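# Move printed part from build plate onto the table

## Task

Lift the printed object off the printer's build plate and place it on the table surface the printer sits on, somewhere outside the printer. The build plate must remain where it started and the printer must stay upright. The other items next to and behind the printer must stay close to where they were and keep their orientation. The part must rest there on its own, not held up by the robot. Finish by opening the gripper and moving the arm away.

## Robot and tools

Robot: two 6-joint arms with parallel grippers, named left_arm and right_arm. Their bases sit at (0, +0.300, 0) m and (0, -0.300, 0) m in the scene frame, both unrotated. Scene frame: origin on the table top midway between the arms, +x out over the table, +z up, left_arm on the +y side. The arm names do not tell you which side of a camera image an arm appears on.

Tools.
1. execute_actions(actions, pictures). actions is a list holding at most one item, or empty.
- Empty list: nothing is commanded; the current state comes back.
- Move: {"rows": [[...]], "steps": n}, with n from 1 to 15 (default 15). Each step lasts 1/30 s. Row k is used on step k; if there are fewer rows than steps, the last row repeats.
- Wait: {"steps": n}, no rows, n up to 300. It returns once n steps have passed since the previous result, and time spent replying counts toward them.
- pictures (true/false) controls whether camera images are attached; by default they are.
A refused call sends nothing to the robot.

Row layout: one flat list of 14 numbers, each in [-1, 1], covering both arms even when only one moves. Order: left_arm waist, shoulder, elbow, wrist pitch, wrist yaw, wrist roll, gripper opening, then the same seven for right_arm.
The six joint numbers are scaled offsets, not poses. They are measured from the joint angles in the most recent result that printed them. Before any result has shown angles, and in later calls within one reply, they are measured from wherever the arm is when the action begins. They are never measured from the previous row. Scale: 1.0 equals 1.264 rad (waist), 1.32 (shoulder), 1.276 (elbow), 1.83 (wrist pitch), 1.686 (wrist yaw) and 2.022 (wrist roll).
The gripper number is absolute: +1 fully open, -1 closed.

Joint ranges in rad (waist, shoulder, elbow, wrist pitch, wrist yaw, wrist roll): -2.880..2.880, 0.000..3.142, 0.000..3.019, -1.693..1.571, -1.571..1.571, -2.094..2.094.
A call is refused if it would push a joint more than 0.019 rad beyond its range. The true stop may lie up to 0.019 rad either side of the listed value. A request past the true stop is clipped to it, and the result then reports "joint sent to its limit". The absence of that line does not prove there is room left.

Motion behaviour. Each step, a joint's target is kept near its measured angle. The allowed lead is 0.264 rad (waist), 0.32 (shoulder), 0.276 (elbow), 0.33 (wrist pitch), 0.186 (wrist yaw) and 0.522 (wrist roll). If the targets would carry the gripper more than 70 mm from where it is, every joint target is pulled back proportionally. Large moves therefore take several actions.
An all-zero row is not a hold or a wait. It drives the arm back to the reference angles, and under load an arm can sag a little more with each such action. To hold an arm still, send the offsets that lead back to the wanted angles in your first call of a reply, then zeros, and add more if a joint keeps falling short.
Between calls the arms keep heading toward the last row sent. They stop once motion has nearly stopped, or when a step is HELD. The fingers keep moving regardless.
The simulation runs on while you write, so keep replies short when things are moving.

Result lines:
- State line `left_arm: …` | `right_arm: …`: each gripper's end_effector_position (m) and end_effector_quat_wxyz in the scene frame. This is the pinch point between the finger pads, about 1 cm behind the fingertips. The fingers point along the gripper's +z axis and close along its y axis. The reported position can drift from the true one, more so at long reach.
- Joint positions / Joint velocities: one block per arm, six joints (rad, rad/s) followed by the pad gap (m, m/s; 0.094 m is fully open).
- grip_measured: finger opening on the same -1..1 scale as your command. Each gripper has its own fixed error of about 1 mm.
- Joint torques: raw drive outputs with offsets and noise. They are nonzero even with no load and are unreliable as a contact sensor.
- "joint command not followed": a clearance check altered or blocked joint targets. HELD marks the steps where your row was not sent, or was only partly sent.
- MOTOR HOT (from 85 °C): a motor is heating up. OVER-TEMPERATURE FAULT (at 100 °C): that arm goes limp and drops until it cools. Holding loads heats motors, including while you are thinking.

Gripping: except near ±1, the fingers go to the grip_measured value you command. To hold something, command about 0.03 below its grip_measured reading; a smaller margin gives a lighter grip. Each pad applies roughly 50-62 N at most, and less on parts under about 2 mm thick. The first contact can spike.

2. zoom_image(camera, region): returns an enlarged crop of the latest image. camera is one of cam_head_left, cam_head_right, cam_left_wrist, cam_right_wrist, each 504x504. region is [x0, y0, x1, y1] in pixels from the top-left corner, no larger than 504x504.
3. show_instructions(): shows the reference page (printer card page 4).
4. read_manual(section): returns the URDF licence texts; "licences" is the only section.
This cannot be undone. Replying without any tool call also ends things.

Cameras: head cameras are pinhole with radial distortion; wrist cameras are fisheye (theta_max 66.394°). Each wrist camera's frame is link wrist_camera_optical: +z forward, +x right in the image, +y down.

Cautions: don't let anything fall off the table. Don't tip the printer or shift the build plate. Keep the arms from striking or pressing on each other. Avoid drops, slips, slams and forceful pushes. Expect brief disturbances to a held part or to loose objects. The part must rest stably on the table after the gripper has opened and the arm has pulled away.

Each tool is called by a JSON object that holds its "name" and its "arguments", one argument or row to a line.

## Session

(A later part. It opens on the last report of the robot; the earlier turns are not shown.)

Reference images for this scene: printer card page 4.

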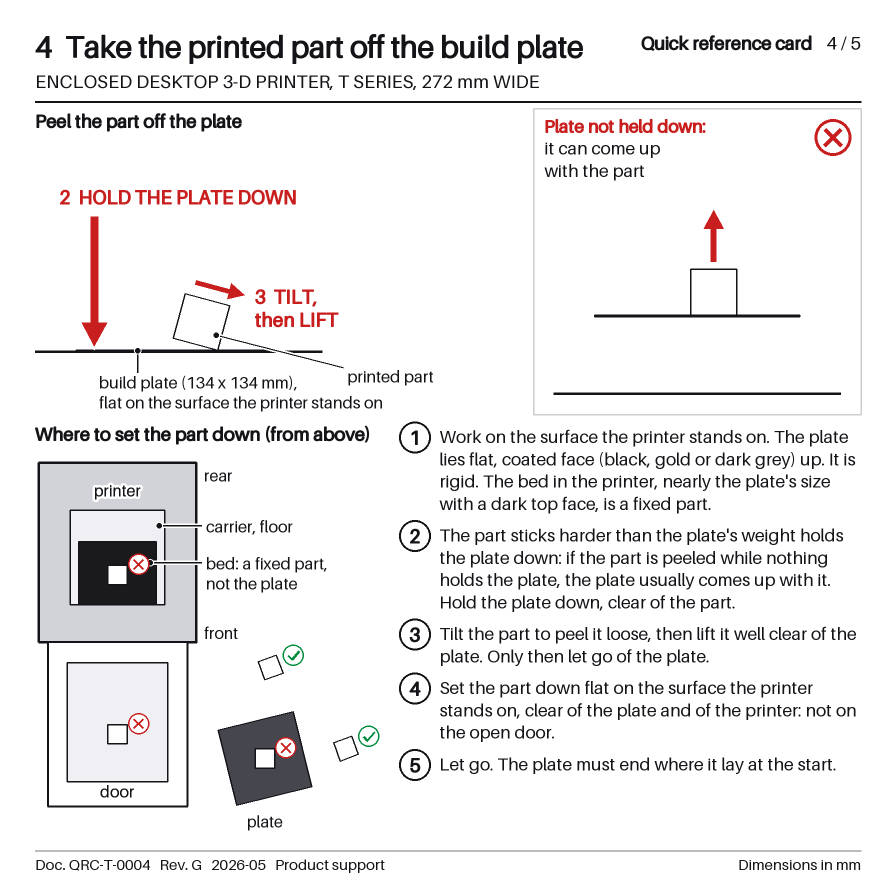

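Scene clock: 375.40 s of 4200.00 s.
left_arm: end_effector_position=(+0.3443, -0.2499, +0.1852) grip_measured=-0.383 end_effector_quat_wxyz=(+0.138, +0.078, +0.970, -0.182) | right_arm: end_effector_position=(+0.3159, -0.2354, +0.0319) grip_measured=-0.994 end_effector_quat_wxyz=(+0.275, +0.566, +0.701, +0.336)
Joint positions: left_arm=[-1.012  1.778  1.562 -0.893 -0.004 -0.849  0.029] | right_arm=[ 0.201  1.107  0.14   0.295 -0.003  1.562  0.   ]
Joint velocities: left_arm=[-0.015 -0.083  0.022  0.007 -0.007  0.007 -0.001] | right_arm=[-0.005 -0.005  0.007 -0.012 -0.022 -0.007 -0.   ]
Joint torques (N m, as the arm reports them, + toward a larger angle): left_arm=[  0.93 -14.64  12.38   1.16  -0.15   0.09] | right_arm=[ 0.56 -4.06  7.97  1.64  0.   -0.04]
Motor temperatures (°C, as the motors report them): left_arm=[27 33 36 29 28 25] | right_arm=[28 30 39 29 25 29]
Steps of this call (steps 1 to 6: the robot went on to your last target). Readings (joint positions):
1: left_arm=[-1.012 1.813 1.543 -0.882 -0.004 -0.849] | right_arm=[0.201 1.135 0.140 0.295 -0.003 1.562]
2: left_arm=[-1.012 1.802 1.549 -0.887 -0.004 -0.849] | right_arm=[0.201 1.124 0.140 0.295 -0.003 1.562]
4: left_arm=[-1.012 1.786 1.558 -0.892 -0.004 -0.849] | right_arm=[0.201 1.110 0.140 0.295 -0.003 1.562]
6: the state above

{"name": "execute_actions", "arguments": {
  "actions": [
    {"rows":[[0,0.005,0.025,-0.008,0,0,-0.43,-0.015,-0.006,0.018,0.003,0,0,-1],[0,0.005,0.025,-0.014,0,0,-0.43,-0.035,-0.012,0.018,0.003,0,0,-1],[0,0.005,0.025,-0.02,0,0,-0.43,-0.06,-0.018,0.018,0.003,0,0,-1],[0,0.005,0.025,-0.026,0,0,-0.43,-0.09,-0.024,0.018,0.003,0,0,-1],[0,0.005,0.025,-0.032,0,0,-0.43,-0.125,-0.03,0.018,0.003,0,0,-1],[0,0.005,0.025,-0.038,0,0,-0.43,-0.16,-0.036,0.018,0.003,0,0,-1],[0,0.005,0.025,-0.044,0,0,-0.43,-0.195,-0.042,0.018,0.003,0,0,-1],[0,0.005,0.025,-0.05,0,0,-0.43,-0.23,-0.048,0.018,0.003,0,0,-1],[-0.005,0.005,0.025,-0.056,0,0,-0.43,-0.265,-0.054,0.018,0.003,0,0,-1],[-0.01,0.005,0.025,-0.062,0,0,-0.43,-0.3,-0.06,0.018,0.003,0,0,-1],[-0.015,0.005,0.025,-0.068,0,0,-0.43,-0.335,-0.064,0.018,0.003,0,0,-1],[-0.02,0.005,0.025,-0.074,0,0,-0.43,-0.37,-0.067,0.018,0.003,0,0,-1],[-0.025,0.005,0.025,-0.08,0,0,-0.43,-0.405,-0.07,0.018,0.003,0,0,-1],[-0.03,0.005,0.025,-0.086,0,0,-0.43,-0.44,-0.07,0.018,0.003,0,0,-1],[-0.035,0.005,0.025,-0.092,0,0,-0.43,-0.475,-0.07,0.018,0.003,0,0,-1]],"steps":15}
  ],
  "pictures": false
}}

{"name": "execute_actions", "arguments": {
  "actions": [
    {"rows":[[-0.03,0.005,0.025,-0.02,0,0,-0.43,-0.13,0,0.018,0.003,0,0,-1],[-0.035,0.005,0.025,-0.026,0,0,-0.43,-0.165,0,0.018,0.003,0,0,-1],[-0.04,0.005,0.025,-0.032,0,0,-0.43,-0.2,0,0.018,0.003,0,0,-1],[-0.045,0.005,0.025,-0.038,0,0,-0.43,-0.235,0,0.018,0.003,0,0,-1],[-0.05,0.005,0.025,-0.044,0,0,-0.43,-0.27,0,0.018,0.003,0,0,-1],[-0.056,0.005,0.025,-0.05,0,0,-0.43,-0.305,0,0.018,0.003,0,0,-1],[-0.062,0.005,0.025,-0.056,0,0,-0.43,-0.34,0,0.018,0.003,0,0,-1],[-0.068,0.005,0.025,-0.062,0,0,-0.43,-0.375,0,0.018,0.003,0,0,-1],[-0.074,0.005,0.025,-0.068,0,0,-0.43,-0.41,0,0.018,0.003,0,0,-1],[-0.08,0.005,0.025,-0.074,0,0,-0.43,-0.44,0,0.018,0.003,0,0,-1],[-0.086,0.005,0.025,-0.08,0,0,-0.43,-0.47,0,0.018,0.003,0,0,-1],[-0.092,0.005,0.025,-0.086,0,0,-0.43,-0.495,0,0.018,0.003,0,0,-1],[-0.098,0.005,0.025,-0.092,0,0,-0.43,-0.515,0,0.018,0.003,0,0,-1],[-0.104,0.005,0.025,-0.098,0,0,-0.43,-0.53,0,0.018,0.003,0,0,-1],[-0.11,0.005,0.025,-0.104,0,0,-0.43,-0.54,0,0.018,0.003,0,0,-1]],"steps":15}
  ]
}}

Scene clock: 397.73 s of 4200.00 s.
left_arm: end_effector_position=(+0.3247, -0.2256, +0.1714) grip_measured=-0.383 end_effector_quat_wxyz=(+0.097, +0.083, +0.984, -0.128) | right_arm: end_effector_position=(+0.3140, -0.4019, +0.0595) grip_measured=-0.994 end_effector_quat_wxyz=(+0.384, +0.709, +0.521, +0.279)
Joint positions: left_arm=[-1.018  1.78   1.562 -1.03  -0.004 -0.849  0.029] | right_arm=[-0.314  1.016  0.14   0.295 -0.004  1.562  0.   ]
Joint velocities: left_arm=[-0.112 -0.005 -0.027 -0.339 -0.081 -0.007 -0.001] | right_arm=[-1.284 -0.063 -0.002 -0.002  0.066  0.007 -0.001]
Joint torques (N m, as the arm reports them, + toward a larger angle): left_arm=[ -1.59 -16.01  12.17   1.16  -0.15   0.08] | right_arm=[ 0.04 -3.77  9.09  1.78  0.01 -0.04]
Motor temperatures (°C, as the motors report them): left_arm=[27 33 37 29 28 25] | right_arm=[28 30 41 29 25 29]
Steps of this call (steps 1 to 30: the robot went on to your last target; steps 31 to 90: nothing new was sent; then 18.83 s passed at rest; steps 91 to 105: all 15 steps of this action). Readings (joint positions):
91: left_arm=[-1.012 1.780 1.562 -0.898 -0.004 -0.849] | right_arm=[0.201 1.107 0.140 0.295 -0.003 1.562]
92: left_arm=[-1.012 1.780 1.562 -0.900 -0.004 -0.849] | right_arm=[0.198 1.106 0.140 0.295 -0.003 1.562]
94: left_arm=[-1.012 1.780 1.562 -0.913 -0.004 -0.849] | right_arm=[0.167 1.100 0.140 0.295 -0.004 1.562]
98: left_arm=[-1.012 1.780 1.562 -0.954 -0.004 -0.849] | right_arm=[0.007 1.066 0.140 0.295 -0.004 1.562]
105: the state above

Scene clock: 398.23 s of 4200.00 s.
left_arm: end_effector_position=(+0.2482, -0.2240, +0.1620) grip_measured=-0.383 end_effector_quat_wxyz=(+0.047, +0.139, +0.987, -0.067) | right_arm: end_effector_position=(+0.1883, -0.5713, +0.0599) grip_measured=-0.994 end_effector_quat_wxyz=(+0.454, +0.838, +0.267, +0.142)
Joint positions: left_arm=[-1.129  1.78   1.562 -1.19  -0.004 -0.849  0.029] | right_arm=[-0.965  1.015  0.14   0.295 -0.004  1.562  0.   ]
Joint velocities: left_arm=[-0.23  -0.015 -0.007 -0.31  -0.022  0.007 -0.001] | right_arm=[-0.659 -0.015 -0.007 -0.002  0.007  0.051 -0.001]
Joint torques (N m, as the arm reports them, + toward a larger angle): left_arm=[  0.03 -15.63  11.99   0.92  -0.15   0.07] | right_arm=[ 1.31 -3.87  9.19  1.81 -0.01 -0.05]
Motor temperatures (°C, as the motors report them): left_arm=[27 33 37 29 28 25] | right_arm=[28 30 41 29 25 29]
Steps of this call (steps 1 to 15: all 15 steps of this action). Readings (joint positions):
1: left_arm=[-1.022 1.780 1.562 -1.041 -0.004 -0.849] | right_arm=[-0.361 1.015 0.140 0.295 -0.005 1.562]
2: left_arm=[-1.027 1.780 1.562 -1.050 -0.004 -0.849] | right_arm=[-0.414 1.015 0.140 0.295 -0.005 1.562]
4: left_arm=[-1.039 1.780 1.562 -1.070 -0.004 -0.849] | right_arm=[-0.521 1.015 0.140 0.295 -0.005 1.562]
8: left_arm=[-1.069 1.780 1.562 -1.113 -0.004 -0.849] | right_arm=[-0.707 1.015 0.140 0.295 -0.004 1.562]
15: the state above

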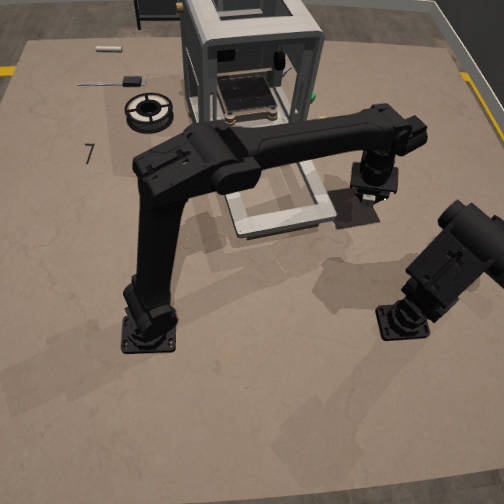

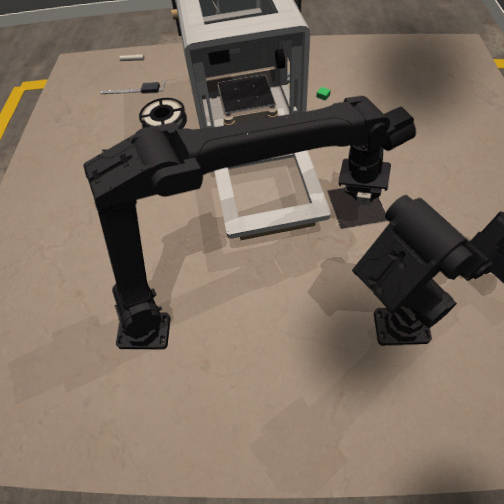

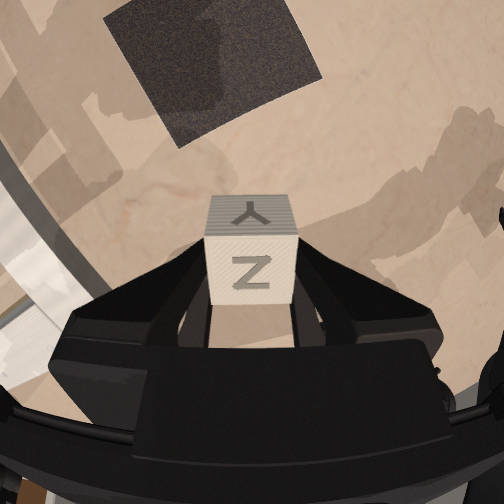

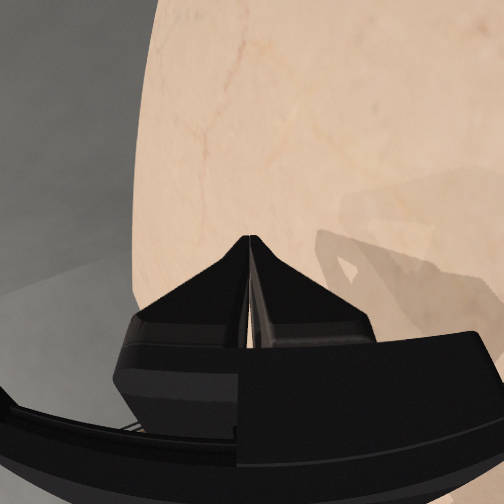

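{"name": "execute_actions", "arguments": {
  "actions": [
    {"rows":[[-0.03,0.008,0.015,-0.012,0,0,-0.43,-0.02,0,0.018,0.003,0,0,-1],[-0.037,0.014,0.009,-0.009,0,0,-0.43,-0.02,0,0.018,0.003,0,0,-1],[-0.044,0.021,0.003,-0.005,0,0,-0.43,-0.02,0,0.018,0.003,0,0,-1],[-0.051,0.029,-0.003,0,0,0,-0.43,-0.02,0,0.018,0.003,0,0,-1],[-0.058,0.038,-0.009,0.006,0,0,-0.43,-0.02,0,0.018,0.003,0,0,-1],[-0.064,0.047,-0.015,0.012,0,0,-0.43,-0.02,0,0.018,0.003,0,0,-1],[-0.07,0.057,-0.021,0.018,0,0,-0.43,-0.02,0,0.018,0.003,0,0,-1],[-0.075,0.067,-0.027,0.024,0,0,-0.43,-0.02,0,0.018,0.003,0,0,-1],[-0.079,0.077,-0.033,0.03,0,0,-0.43,-0.02,0,0.018,0.003,0,0,-1],[-0.082,0.087,-0.039,0.036,0,0,-0.43,-0.02,0,0.018,0.003,0,0,-1],[-0.082,0.097,-0.045,0.042,0,0,-0.43,-0.02,0,0.018,0.003,0,0,-1],[-0.082,0.106,-0.051,0.048,0,0,-0.43,-0.02,0,0.018,0.003,0,0,-1],[-0.082,0.114,-0.056,0.053,0,0,-0.43,-0.02,0,0.018,0.003,0,0,-1],[-0.082,0.12,-0.06,0.057,0,0,-0.43,-0.02,0,0.018,0.003,0,0,-1],[-0.082,0.124,-0.063,0.06,0,0,-0.43,-0.02,0,0.018,0.003,0,0,-1]],"steps":15}
  ],
  "pictures": false
}}

{"name": "execute_actions", "arguments": {
  "actions": [
    {"steps":10}
  ]
}}

Scene clock: 408.20 s of 4200.00 s.
left_arm: end_effector_position=(+0.1922, -0.2417, +0.0675) grip_measured=-0.383 end_effector_quat_wxyz=(+0.016, +0.189, +0.982, -0.023) | right_arm: end_effector_position=(+0.1796, -0.5771, +0.0599) grip_measured=-0.994 end_effector_quat_wxyz=(+0.456, +0.842, +0.254, +0.135)
Joint positions: left_arm=[-1.23   1.907  1.496 -1.104 -0.004 -0.849  0.029] | right_arm=[-0.996  1.015  0.14   0.295 -0.004  1.562  0.   ]
Joint velocities: left_arm=[-0.073  0.542 -0.266  0.222 -0.037 -0.007  0.   ] | right_arm=[-0.005 -0.015  0.012  0.027 -0.066 -0.051 -0.   ]
Joint torques (N m, as the arm reports them, + toward a larger angle): left_arm=[  1.12 -16.95   8.69   1.21  -0.15   0.06] | right_arm=[ 1.13 -3.91  9.11  1.77 -0.01 -0.04]
Motor temperatures (°C, as the motors report them): left_arm=[27 33 37 29 28 25] | right_arm=[28 30 42 29 25 29]
Steps of this call (steps 1 to 30: the robot went on to your last target; steps 31 to 90: nothing new was sent; then 6.47 s passed at rest; steps 91 to 105: all 15 steps of this action). Readings (joint positions):
91: left_arm=[-1.153 1.780 1.562 -1.212 -0.004 -0.849] | right_arm=[-0.996 1.015 0.140 0.295 -0.004 1.562]
92: left_arm=[-1.154 1.780 1.562 -1.212 -0.004 -0.849] | right_arm=[-0.996 1.015 0.140 0.295 -0.004 1.562]
94: left_arm=[-1.156 1.781 1.562 -1.210 -0.004 -0.849] | right_arm=[-0.996 1.015 0.140 0.295 -0.004 1.562]
98: left_arm=[-1.178 1.801 1.552 -1.177 -0.004 -0.849] | right_arm=[-0.996 1.015 0.140 0.295 -0.004 1.562]
105: the state above

Scene clock: 408.53 s of 4200.00 s.
left_arm: end_effector_position=(+0.1872, -0.2301, +0.0301) grip_measured=-0.383 end_effector_quat_wxyz=(-0.001, +0.190, +0.982, +0.005) | right_arm: end_effector_position=(+0.1796, -0.5771, +0.0599) grip_measured=-0.994 end_effector_quat_wxyz=(+0.456, +0.842, +0.254, +0.135)
Joint positions: left_arm=[-1.232  1.957  1.468 -1.091 -0.004 -0.849  0.029] | right_arm=[-0.996  1.015  0.14   0.295 -0.004  1.562  0.   ]
Joint velocities: left_arm=[-0.005 -0.063  0.007  0.017  0.051 -0.007  0.   ] | right_arm=[ 0.005 -0.005 -0.012 -0.012 -0.007 -0.007 -0.001]
Joint torques (N m, as the arm reports them, + toward a larger angle): left_arm=[  0.84 -18.39   9.26   1.24  -0.15   0.06] | right_arm=[ 1.1  -4.02  9.11  1.81 -0.01 -0.05]
Motor temperatures (°C, as the motors report them): left_arm=[27 33 37 29 28 25] | right_arm=[28 30 42 29 25 29]
Steps of this call (steps 1 to 10: the robot went on to your last target). Readings (joint positions):
1: left_arm=[-1.232 1.923 1.488 -1.098 -0.004 -0.849] | right_arm=[-0.996 1.015 0.140 0.295 -0.004 1.562]
2: left_arm=[-1.232 1.938 1.481 -1.095 -0.004 -0.849] | right_arm=[-0.996 1.015 0.140 0.295 -0.004 1.562]
4: left_arm=[-1.232 1.958 1.471 -1.094 -0.004 -0.849] | right_arm=[-0.996 1.015 0.140 0.295 -0.004 1.562]
8: left_arm=[-1.232 1.962 1.468 -1.092 -0.004 -0.849] | right_arm=[-0.996 1.015 0.140 0.295 -0.004 1.562]
10: the state above

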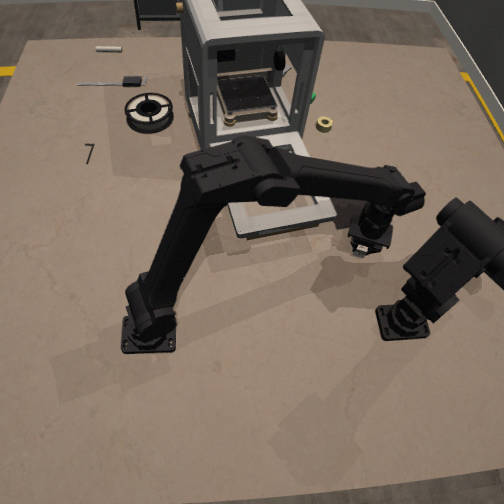

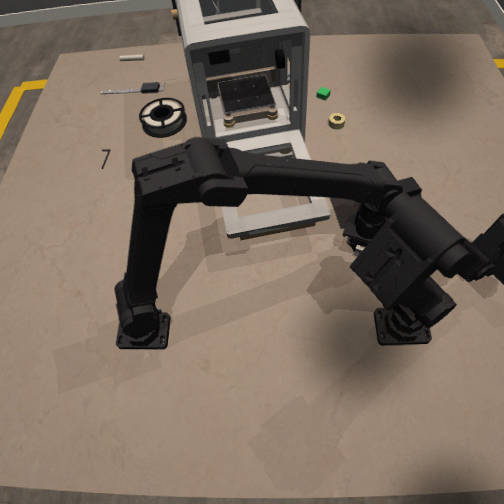

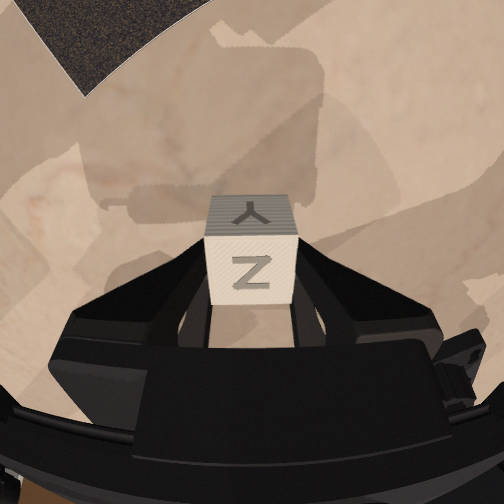

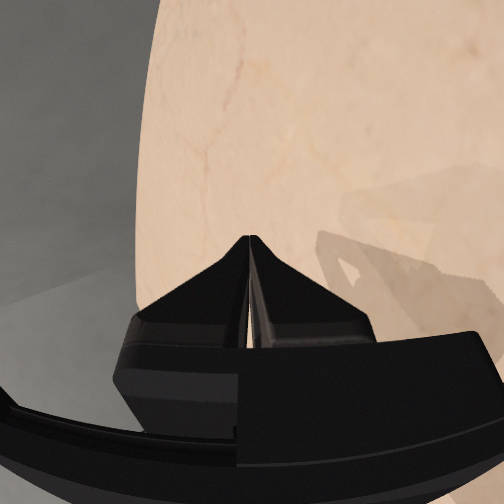

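{"name": "execute_actions", "arguments": {
  "actions": [
    {"rows":[[0,-0.008,0.01,0.01,0,0,-0.43,0,0,0.018,0.003,0,0,-1],[0,-0.006,0.008,0.014,0,0,-0.43,0,0,0.018,0.003,0,0,-1],[0,-0.004,0.006,0.018,0,0,-0.43,0,0,0.018,0.003,0,0,-1],[0,-0.002,0.004,0.022,0,0,-0.43,0,0,0.018,0.003,0,0,-1],[0,0,0.002,0.026,0,0,-0.43,0,0,0.018,0.003,0,0,-1],[0,0.002,0,0.03,0,0,-0.43,0,0,0.018,0.003,0,0,-1],[0,0.004,-0.001,0.033,0,0,-0.43,0,0,0.018,0.003,0,0,-1],[0,0.006,-0.002,0.036,0,0,-0.43,0,0,0.018,0.003,0,0,-1],[0,0.008,-0.003,0.038,0,0,-0.43,0,0,0.018,0.003,0,0,-1],[0,0.01,-0.004,0.04,0,0,-0.43,0,0,0.018,0.003,0,0,-1],[0,0.011,-0.005,0.04,0,0,-0.43,0,0,0.018,0.003,0,0,-1],[0,0.012,-0.006,0.04,0,0,-0.43,0,0,0.018,0.003,0,0,-1],[0,0.013,-0.007,0.04,0,0,-0.43,0,0,0.018,0.003,0,0,-1],[0,0.014,-0.008,0.04,0,0,-0.43,0,0,0.018,0.003,0,0,-1],[0,0.015,-0.009,0.04,0,0,-0.43,0,0,0.018,0.003,0,0,-1]],"steps":15}
  ],
  "pictures": false
}}

{"name": "execute_actions", "arguments": {
  "actions": [
    {"steps":8}
  ],
  "pictures": false
}}

Scene clock: 418.37 s of 4200.00 s.
left_arm: end_effector_position=(+0.1916, -0.2428, +0.0307) grip_measured=-0.383 end_effector_quat_wxyz=(+0.015, +0.190, +0.981, -0.021) | right_arm: end_effector_position=(+0.1796, -0.5771, +0.0599) grip_measured=-0.994 end_effector_quat_wxyz=(+0.456, +0.842, +0.254, +0.135)
Joint positions: left_arm=[-1.232  1.954  1.462 -1.029 -0.004 -0.849  0.029] | right_arm=[-0.996  1.015  0.14   0.295 -0.004  1.562  0.   ]
Joint velocities: left_arm=[ 0.005  0.015 -0.056  0.007 -0.037 -0.022  0.001] | right_arm=[ 0.005  0.005  0.017 -0.012 -0.037 -0.007 -0.   ]
Joint torques (N m, as the arm reports them, + toward a larger angle): left_arm=[  0.96 -15.35   7.92   1.3   -0.15   0.06] | right_arm=[ 0.67 -4.02  9.12  1.78 -0.01 -0.05]
Motor temperatures (°C, as the motors report them): left_arm=[27 33 36 29 28 25] | right_arm=[28 30 42 29 25 29]
Steps of this call (steps 1 to 30: the robot went on to your last target; steps 31 to 90: nothing new was sent; then 6.33 s passed at rest; steps 91 to 105: all 15 steps of this action). Readings (joint positions):
91: left_arm=[-1.232 1.953 1.468 -1.089 -0.004 -0.849] | right_arm=[-0.996 1.015 0.140 0.295 -0.004 1.562]
92: left_arm=[-1.232 1.953 1.468 -1.086 -0.004 -0.849] | right_arm=[-0.996 1.015 0.140 0.295 -0.004 1.562]
94: left_arm=[-1.232 1.953 1.468 -1.075 -0.004 -0.849] | right_arm=[-0.996 1.015 0.140 0.295 -0.004 1.562]
98: left_arm=[-1.232 1.953 1.468 -1.048 -0.004 -0.849] | right_arm=[-0.996 1.015 0.140 0.295 -0.004 1.562]
105: the state above

Scene clock: 418.63 s of 4200.00 s.
left_arm: end_effector_position=(+0.1908, -0.2405, +0.0266) grip_measured=-0.383 end_effector_quat_wxyz=(+0.012, +0.190, +0.982, -0.017) | right_arm: end_effector_position=(+0.1796, -0.5771, +0.0599) grip_measured=-0.994 end_effector_quat_wxyz=(+0.456, +0.842, +0.254, +0.135)
Joint positions: left_arm=[-1.232  1.958  1.458 -1.029 -0.004 -0.849  0.029] | right_arm=[-0.996  1.015  0.14   0.295 -0.004  1.562  0.   ]
Joint velocities: left_arm=[-0.005 -0.005  0.002 -0.027 -0.037 -0.037 -0.001] | right_arm=[-0.005 -0.015 -0.027 -0.002 -0.081 -0.037 -0.   ]
Joint torques (N m, as the arm reports them, + toward a larger angle): left_arm=[  0.89 -15.9    8.04   1.27  -0.15   0.06] | right_arm=[ 0.63 -3.98  9.14  1.78  0.   -0.05]
Motor temperatures (°C, as the motors report them): left_arm=[27 33 36 29 28 25] | right_arm=[28 30 42 29 25 29]
Steps of this call (steps 1 to 8: the robot went on to your last target). Readings (joint positions):
1: left_arm=[-1.232 1.954 1.460 -1.029 -0.004 -0.849] | right_arm=[-0.996 1.015 0.140 0.295 -0.004 1.562]
2: left_arm=[-1.232 1.954 1.459 -1.029 -0.004 -0.849] | right_arm=[-0.996 1.015 0.140 0.295 -0.004 1.562]
4: left_arm=[-1.232 1.956 1.458 -1.029 -0.004 -0.849] | right_arm=[-0.996 1.015 0.140 0.295 -0.004 1.562]
8: the state above

{"name": "execute_actions", "arguments": {
  "actions": [
    {"rows":[[0,0.015,-0.001,0.005,0,0,-0.43,0,0,0.018,0.003,0,0,-1],[0,0.016,-0.001,0.005,0,0,-0.43,0,0,0.018,0.003,0,0,-1],[0,0.017,-0.001,0.005,0,0,-0.43,0,0,0.018,0.003,0,0,-1],[0,0.018,-0.001,0.005,0,0,-0.43,0,0,0.018,0.003,0,0,-1],[0,0.019,-0.001,0.005,0,0,-0.43,0,0,0.018,0.003,0,0,-1],[0,0.02,-0.001,0.005,0,0,-0.43,0,0,0.018,0.003,0,0,-1],[0,0.021,-0.001,0.005,0,0,-0.43,0,0,0.018,0.003,0,0,-1],[0,0.022,-0.001,0.005,0,0,-0.43,0,0,0.018,0.003,0,0,-1],[0,0.023,-0.001,0.005,0,0,-0.43,0,0,0.018,0.003,0,0,-1],[0,0.024,-0.001,0.005,0,0,-0.43,0,0,0.018,0.003,0,0,-1],[0,0.025,-0.001,0.005,0,0,-0.43,0,0,0.018,0.003,0,0,-1],[0,0.026,-0.001,0.005,0,0,-0.43,0,0,0.018,0.003,0,0,-1],[0,0.027,-0.001,0.005,0,0,-0.43,0,0,0.018,0.003,0,0,-1],[0,0.028,-0.001,0.005,0,0,-0.43,0,0,0.018,0.003,0,0,-1],[0,0.029,-0.001,0.005,0,0,-0.43,0,0,0.018,0.003,0,0,-1]],"steps":15}
  ],
  "pictures": false
}}

{"name": "execute_actions", "arguments": {
  "actions": [
    {"steps":8}
  ],
  "pictures": false
}}

Scene clock: 430.27 s of 4200.00 s.
left_arm: end_effector_position=(+0.1903, -0.2390, +0.0186) grip_measured=-0.383 end_effector_quat_wxyz=(+0.009, +0.190, +0.982, -0.011) | right_arm: end_effector_position=(+0.1796, -0.5771, +0.0599) grip_measured=-0.994 end_effector_quat_wxyz=(+0.456, +0.842, +0.254, +0.135)
Joint positions: left_arm=[-1.232  1.973  1.458 -1.029 -0.004 -0.849  0.029] | right_arm=[-0.996  1.015  0.14   0.295 -0.004  1.562  0.   ]
Joint velocities: left_arm=[-0.015  0.044 -0.007 -0.002  0.037  0.051  0.001] | right_arm=[-0.005 -0.005  0.012 -0.012 -0.007  0.037 -0.001]
Joint torques (N m, as the arm reports them, + toward a larger angle): left_arm=[  0.9  -16.05   7.97   1.18  -0.15   0.06] | right_arm=[ 0.63 -3.88  9.14  1.81  0.   -0.05]
Motor temperatures (°C, as the motors report them): left_arm=[27 33 35 29 28 25] | right_arm=[28 29 42 29 25 29]
Steps of this call (steps 1 to 15: the robot went on to your last target; steps 16 to 90: nothing new was sent; then 8.13 s passed at rest; steps 91 to 105: all 15 steps of this action). Readings (joint positions):
91: left_arm=[-1.232 1.958 1.458 -1.029 -0.004 -0.849] | right_arm=[-0.996 1.015 0.140 0.295 -0.004 1.562]
92: left_arm=[-1.232 1.958 1.458 -1.029 -0.004 -0.849] | right_arm=[-0.996 1.015 0.140 0.295 -0.004 1.562]
94: left_arm=[-1.232 1.958 1.458 -1.029 -0.004 -0.849] | right_arm=[-0.996 1.015 0.140 0.295 -0.004 1.562]
98: left_arm=[-1.232 1.961 1.458 -1.029 -0.004 -0.849] | right_arm=[-0.996 1.015 0.140 0.295 -0.004 1.562]
105: the state above

Scene clock: 430.53 s of 4200.00 s.
left_arm: end_effector_position=(+0.1903, -0.2390, +0.0176) grip_measured=-0.383 end_effector_quat_wxyz=(+0.009, +0.190, +0.982, -0.010) | right_arm: end_effector_position=(+0.1796, -0.5771, +0.0599) grip_measured=-0.994 end_effector_quat_wxyz=(+0.456, +0.842, +0.254, +0.135)
Joint positions: left_arm=[-1.232  1.974  1.458 -1.028 -0.004 -0.849  0.029] | right_arm=[-0.996  1.015  0.14   0.295 -0.004  1.562  0.   ]
Joint velocities: left_arm=[-0.005 -0.005  0.012 -0.012  0.007  0.007  0.   ] | right_arm=[ 0.005 -0.005  0.007  0.017 -0.007  0.037 -0.001]
Joint torques (N m, as the arm reports them, + toward a larger angle): left_arm=[  0.89 -15.88   7.81   1.23  -0.16   0.05] | right_arm=[ 0.7  -4.02  9.13  1.79 -0.01 -0.05]
Motor temperatures (°C, as the motors report them): left_arm=[27 33 35 29 28 25] | right_arm=[28 29 42 29 25 29]
Steps of this call (steps 1 to 8: the robot went on to your last target). Readings (joint positions):
1: left_arm=[-1.232 1.974 1.458 -1.029 -0.004 -0.849] | right_arm=[-0.996 1.015 0.140 0.295 -0.004 1.562]
2: left_arm=[-1.232 1.974 1.458 -1.028 -0.004 -0.849] | right_arm=[-0.996 1.015 0.140 0.295 -0.004 1.562]
4: left_arm=[-1.232 1.974 1.458 -1.028 -0.004 -0.849] | right_arm=[-0.996 1.015 0.140 0.295 -0.004 1.562]
8: the state above

{"name": "execute_actions", "arguments": {
  "actions": [
    {"rows":[[0,0.018,-0.001,0.004,0,0,-0.43,0,0,0.018,0.003,0,0,-1],[0,0.019,-0.001,0.004,0,0,-0.43,0,0,0.018,0.003,0,0,-1],[0,0.02,-0.001,0.004,0,0,-0.43,0,0,0.018,0.003,0,0,-1],[0,0.021,-0.001,0.004,0,0,-0.43,0,0,0.018,0.003,0,0,-1],[0,0.022,-0.001,0.004,0,0,-0.43,0,0,0.018,0.003,0,0,-1],[0,0.022,-0.001,0.004,0,0,-0.42,0,0,0.018,0.003,0,0,-1],[0,0.02,-0.001,0.004,0,0,-0.405,0,0,0.018,0.003,0,0,-1],[0,0.017,-0.001,0.004,0,0,-0.39,0,0,0.018,0.003,0,0,-1],[0,0.014,-0.001,0.004,0,0,-0.375,0,0,0.018,0.003,0,0,-1],[0,0.011,0,0.004,0,0,-0.35,0,0,0.018,0.003,0,0,-1],[0,0.008,0.002,0.004,0,0,-0.3,0,0,0.018,0.003,0,0,-1],[0,0.006,0.004,0.004,0,0,-0.22,0,0,0.018,0.003,0,0,-1],[0,0.005,0.006,0.004,0,0,-0.12,0,0,0.018,0.003,0,0,-1],[0,0.005,0.008,0.004,0,0,0,0,0,0.018,0.003,0,0,-1],[0,0.005,0.01,0.004,0,0,0.1,0,0,0.018,0.003,0,0,-1]],"steps":15}
  ]
}}

Scene clock: 437.23 s of 4200.00 s.
left_arm: end_effector_position=(+0.1903, -0.2390, +0.0176) grip_measured=+0.041 end_effector_quat_wxyz=(+0.009, +0.190, +0.982, -0.010) | right_arm: end_effector_position=(+0.1796, -0.5771, +0.0599) grip_measured=-0.994 end_effector_quat_wxyz=(+0.456, +0.842, +0.254, +0.135)
Joint positions: left_arm=[-1.232  1.974  1.458 -1.028 -0.004 -0.849  0.049] | right_arm=[-0.996  1.015  0.14   0.295 -0.004  1.562  0.   ]
Joint velocities: left_arm=[ 0.005 -0.005 -0.007 -0.012 -0.007 -0.051  0.113] | right_arm=[-0.015  0.005 -0.007  0.007 -0.007  0.037 -0.   ]
Joint torques (N m, as the arm reports them, + toward a larger angle): left_arm=[  0.93 -16.92   9.12   1.12  -0.15   0.06] | right_arm=[ 0.66 -3.99  9.15  1.77 -0.01 -0.05]
Motor temperatures (°C, as the motors report them): left_arm=[27 33 35 29 28 25] | right_arm=[28 29 42 29 25 29]
Steps of this call (steps 1 to 15: the robot went on to your last target; steps 16 to 90: nothing new was sent; then 3.20 s passed at rest; steps 91 to 105: all 15 steps of this action). Readings (joint positions):
91: left_arm=[-1.232 1.974 1.458 -1.028 -0.004 -0.849] | right_arm=[-0.996 1.015 0.140 0.295 -0.004 1.562]
92: left_arm=[-1.232 1.974 1.458 -1.028 -0.004 -0.849] | right_arm=[-0.996 1.015 0.140 0.295 -0.004 1.562]
94: left_arm=[-1.232 1.974 1.458 -1.028 -0.004 -0.849] | right_arm=[-0.996 1.015 0.140 0.295 -0.004 1.562]
98: left_arm=[-1.232 1.974 1.458 -1.028 -0.004 -0.849] | right_arm=[-0.996 1.015 0.140 0.295 -0.004 1.562]
105: the state above

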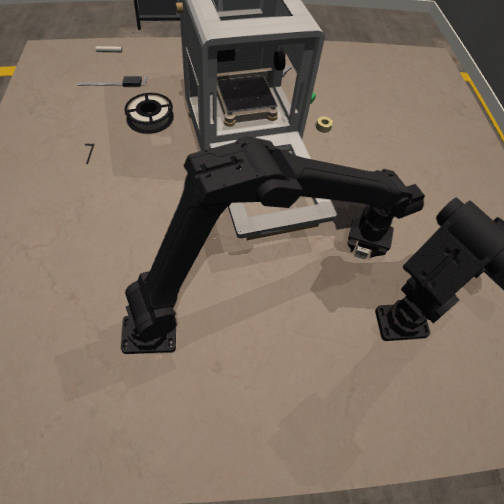

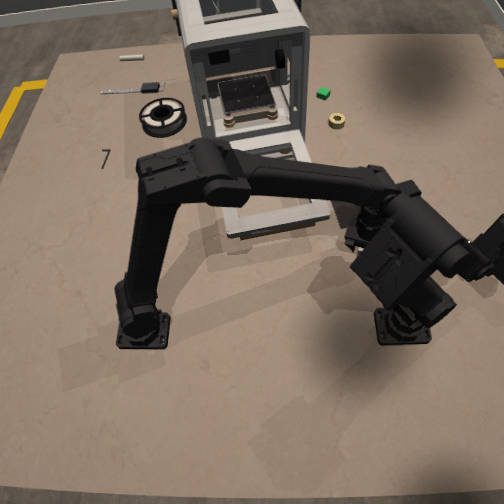

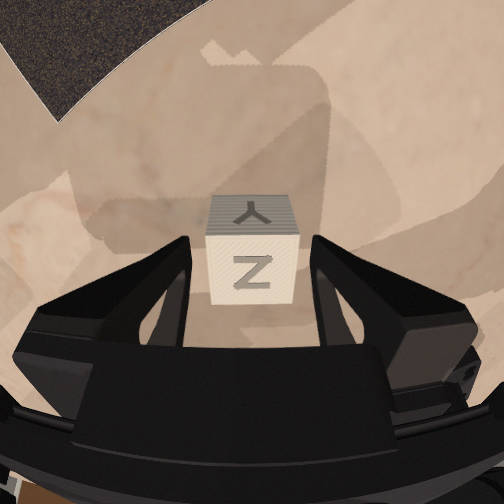

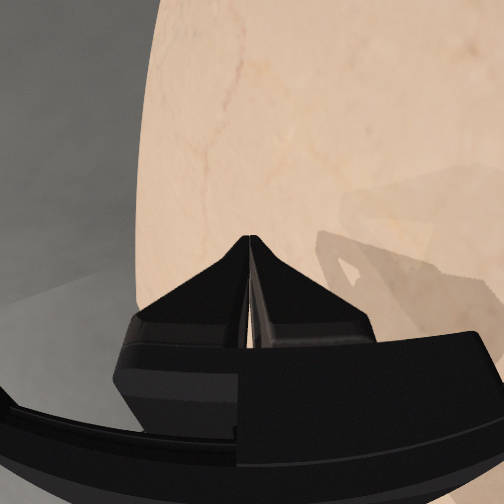

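{"name": "execute_actions", "arguments": {
  "actions": [
    {"rows":[[0,-0.006,0.02,-0.002,0,0,0.15,0,0,0.018,0.003,0,0,-1],[0,-0.014,0.02,-0.004,0,0,0.2,0,0,0.018,0.003,0,0,-1],[0,-0.022,0.02,-0.007,0,0,0.2,0,0,0.018,0.003,0,0,-1],[0,-0.031,0.02,-0.01,0,0,0.2,0,0,0.018,0.003,0,0,-1],[0,-0.041,0.02,-0.014,0,0,0.2,0,0,0.018,0.003,0,0,-1],[0,-0.052,0.02,-0.018,0,0,0.2,0,0,0.018,0.003,0,0,-1],[0,-0.064,0.02,-0.023,0,0,0.2,0,0,0.018,0.003,0,0,-1],[0,-0.077,0.02,-0.028,0,0,0.2,0,0,0.018,0.003,0,0,-1],[0,-0.091,0.02,-0.034,0,0,0.2,0,0,0.018,0.003,0,0,-1],[0,-0.105,0.02,-0.04,0,0,0.2,0,0,0.018,0.003,0,0,-1],[0,-0.12,0.02,-0.047,0,0,0.2,0,0,0.018,0.003,0,0,-1],[0,-0.135,0.02,-0.054,0,0,0.2,0,0,0.018,0.003,0,0,-1],[0,-0.15,0.02,-0.061,0,0,0.2,0,0,0.018,0.003,0,0,-1],[0,-0.165,0.02,-0.068,0,0,0.2,0,0,0.018,0.003,0,0,-1],[0,-0.18,0.02,-0.075,0,0,0.2,0,0,0.018,0.003,0,0,-1]],"steps":15}
  ],
  "pictures": false
}}

{"name": "execute_actions", "arguments": {
  "actions": [
    {"rows":[[0,-0.055,0.02,-0.02,0,0,0.2,0,0,0.018,0.003,0,0,-1],[0,-0.07,0.02,-0.028,0,0,0.2,0,0,0.018,0.003,0,0,-1],[0,-0.085,0.02,-0.036,0,0,0.2,0,0,0.018,0.003,0,0,-1],[0,-0.1,0.02,-0.044,0,0,0.2,0,0,0.018,0.003,0,0,-1],[0,-0.115,0.02,-0.052,0,0,0.2,0,0,0.018,0.003,0,0,-1],[0,-0.13,0.02,-0.06,0,0,0.2,0,0,0.018,0.003,0,0,-1],[0,-0.145,0.02,-0.068,0,0,0.2,0,0,0.018,0.003,0,0,-1],[0,-0.16,0.02,-0.076,0,0,0.2,0,0,0.018,0.003,0,0,-1],[0,-0.175,0.02,-0.084,0,0,0.2,0,0,0.018,0.003,0,0,-1],[0,-0.19,0.02,-0.092,0,0,0.2,0,0,0.018,0.003,0,0,-1],[0,-0.204,0.02,-0.1,0,0,0.2,0,0,0.018,0.003,0,0,-1],[0,-0.216,0.02,-0.108,0,0,0.2,0,0,0.018,0.003,0,0,-1],[0,-0.226,0.02,-0.115,0,0,0.2,0,0,0.018,0.003,0,0,-1],[0,-0.234,0.02,-0.121,0,0,0.2,0,0,0.018,0.003,0,0,-1],[0,-0.24,0.02,-0.125,0,0,0.2,0,0,0.018,0.003,0,0,-1]],"steps":15}
  ],
  "pictures": false
}}

{"name": "execute_actions", "arguments": {
  "actions": [
    {"steps":12}
  ]
}}

Scene clock: 454.97 s of 4200.00 s.
left_arm: end_effector_position=(+0.1859, -0.2265, +0.1146) grip_measured=+0.198 end_effector_quat_wxyz=(+0.029, +0.190, +0.980, -0.045) | right_arm: end_effector_position=(+0.1796, -0.5771, +0.0599) grip_measured=-0.994 end_effector_quat_wxyz=(+0.456, +0.842, +0.254, +0.135)
Joint positions: left_arm=[-1.232  1.793  1.458 -1.129 -0.004 -0.849  0.056] | right_arm=[-0.996  1.015  0.14   0.295 -0.004  1.562  0.   ]
Joint velocities: left_arm=[-0.024 -0.757 -0.002 -0.349 -0.037 -0.007  0.   ] | right_arm=[ 0.015  0.005 -0.012 -0.002 -0.022 -0.022  0.001]
Joint torques (N m, as the arm reports them, + toward a larger angle): left_arm=[  0.92 -16.99  11.07   0.68  -0.15   0.06] | right_arm=[ 0.68 -3.95  9.13  1.78 -0.01 -0.05]
Motor temperatures (°C, as the motors report them): left_arm=[27 33 35 29 28 25] | right_arm=[28 29 42 29 25 29]
Steps of this call (steps 1 to 15: the robot went on to your last target; steps 16 to 90: nothing new was sent; then 14.23 s passed at rest; steps 91 to 105: all 15 steps of this action). Readings (joint positions):
91: left_arm=[-1.232 1.974 1.458 -1.028 -0.004 -0.849] | right_arm=[-0.996 1.015 0.140 0.295 -0.004 1.562]
92: left_arm=[-1.232 1.974 1.458 -1.028 -0.004 -0.849] | right_arm=[-0.996 1.015 0.140 0.295 -0.004 1.562]
94: left_arm=[-1.232 1.971 1.458 -1.030 -0.004 -0.849] | right_arm=[-0.996 1.015 0.140 0.295 -0.004 1.562]
98: left_arm=[-1.232 1.940 1.458 -1.054 -0.004 -0.849] | right_arm=[-0.996 1.015 0.140 0.295 -0.004 1.562]
105: the state above

Scene clock: 455.47 s of 4200.00 s.
left_arm: end_effector_position=(+0.1642, -0.1649, +0.2575) grip_measured=+0.198 end_effector_quat_wxyz=(+0.053, +0.189, +0.977, -0.087) | right_arm: end_effector_position=(+0.1796, -0.5771, +0.0599) grip_measured=-0.994 end_effector_quat_wxyz=(+0.456, +0.842, +0.254, +0.135)
Joint positions: left_arm=[-1.232  1.497  1.458 -1.328 -0.004 -0.849  0.056] | right_arm=[-0.996  1.015  0.14   0.295 -0.004  1.562  0.   ]
Joint velocities: left_arm=[ 0.005 -0.444 -0.007 -0.325 -0.066 -0.095 -0.   ] | right_arm=[-0.005 -0.005 -0.012 -0.002 -0.007 -0.022 -0.001]
Joint torques (N m, as the arm reports them, + toward a larger angle): left_arm=[  0.91 -10.8   11.73   0.98  -0.15   0.07] | right_arm=[ 0.61 -3.98  9.14  1.78  0.   -0.04]
Motor temperatures (°C, as the motors report them): left_arm=[27 33 35 29 28 25] | right_arm=[28 29 42 29 25 29]
Steps of this call (steps 1 to 15: all 15 steps of this action). Readings (joint positions):
1: left_arm=[-1.232 1.768 1.458 -1.140 -0.004 -0.849] | right_arm=[-0.996 1.015 0.140 0.295 -0.004 1.562]
2: left_arm=[-1.232 1.743 1.458 -1.149 -0.004 -0.849] | right_arm=[-0.996 1.015 0.140 0.295 -0.004 1.562]
4: left_arm=[-1.232 1.696 1.458 -1.172 -0.004 -0.849] | right_arm=[-0.996 1.015 0.140 0.295 -0.004 1.562]
8: left_arm=[-1.232 1.615 1.458 -1.229 -0.004 -0.849] | right_arm=[-0.996 1.015 0.140 0.295 -0.004 1.562]
15: the state above

Scene clock: 455.87 s of 4200.00 s.
left_arm: end_effector_position=(+0.1608, -0.1555, +0.2731) grip_measured=+0.198 end_effector_quat_wxyz=(+0.057, +0.189, +0.976, -0.093) | right_arm: end_effector_position=(+0.1796, -0.5771, +0.0599) grip_measured=-0.994 end_effector_quat_wxyz=(+0.456, +0.842, +0.254, +0.135)
Joint positions: left_arm=[-1.232  1.461  1.458 -1.349 -0.004 -0.849  0.056] | right_arm=[-0.996  1.015  0.14   0.295 -0.004  1.562  0.   ]
Joint velocities: left_arm=[-0.024  0.005 -0.007  0.012 -0.037 -0.037 -0.001] | right_arm=[-0.005 -0.015  0.002 -0.007  0.007  0.022 -0.   ]
Joint torques (N m, as the arm reports them, + toward a larger angle): left_arm=[ 0.9  -9.05 11.72  0.86 -0.15  0.07] | right_arm=[ 0.6  -3.99  9.12  1.76 -0.01 -0.05]
Motor temperatures (°C, as the motors report them): left_arm=[27 33 35 29 28 25] | right_arm=[28 29 42 29 25 29]
Steps of this call (steps 1 to 12: the robot went on to your last target). Readings (joint positions):
1: left_arm=[-1.232 1.484 1.458 -1.337 -0.004 -0.849] | right_arm=[-0.996 1.015 0.140 0.295 -0.004 1.562]
2: left_arm=[-1.232 1.472 1.458 -1.343 -0.004 -0.849] | right_arm=[-0.996 1.015 0.140 0.295 -0.004 1.562]
4: left_arm=[-1.232 1.458 1.458 -1.347 -0.004 -0.849] | right_arm=[-0.996 1.015 0.140 0.295 -0.004 1.562]
8: left_arm=[-1.232 1.458 1.458 -1.349 -0.004 -0.849] | right_arm=[-0.996 1.015 0.140 0.295 -0.004 1.562]
12: the state above

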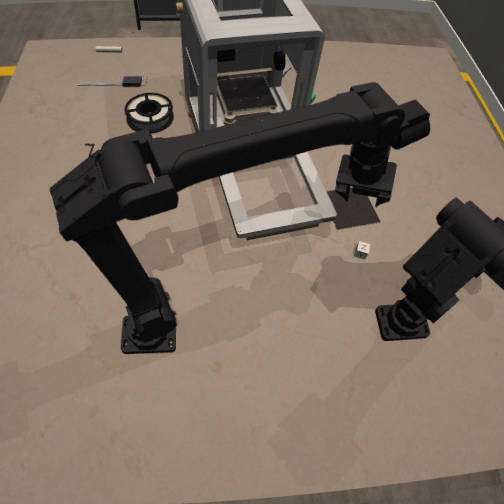

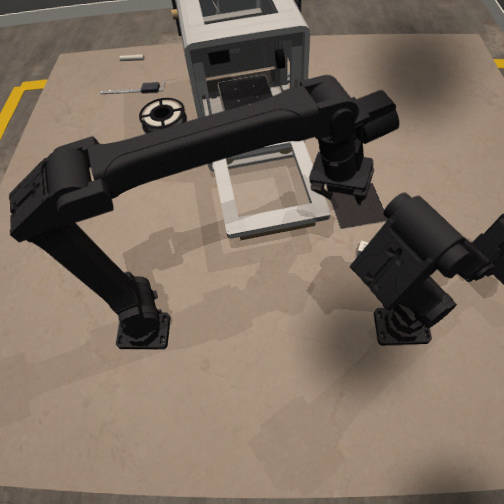

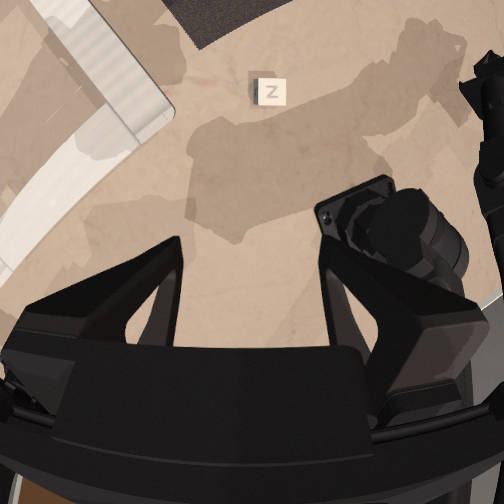

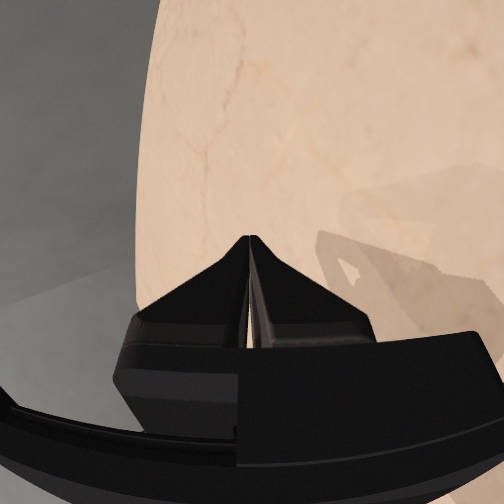

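The cube is flat on the table, the plate has not moved, and both arms are clear.

{"name": "finished_scene", "arguments": {
  "scene": 2
}}

The scene is finished: the task was done.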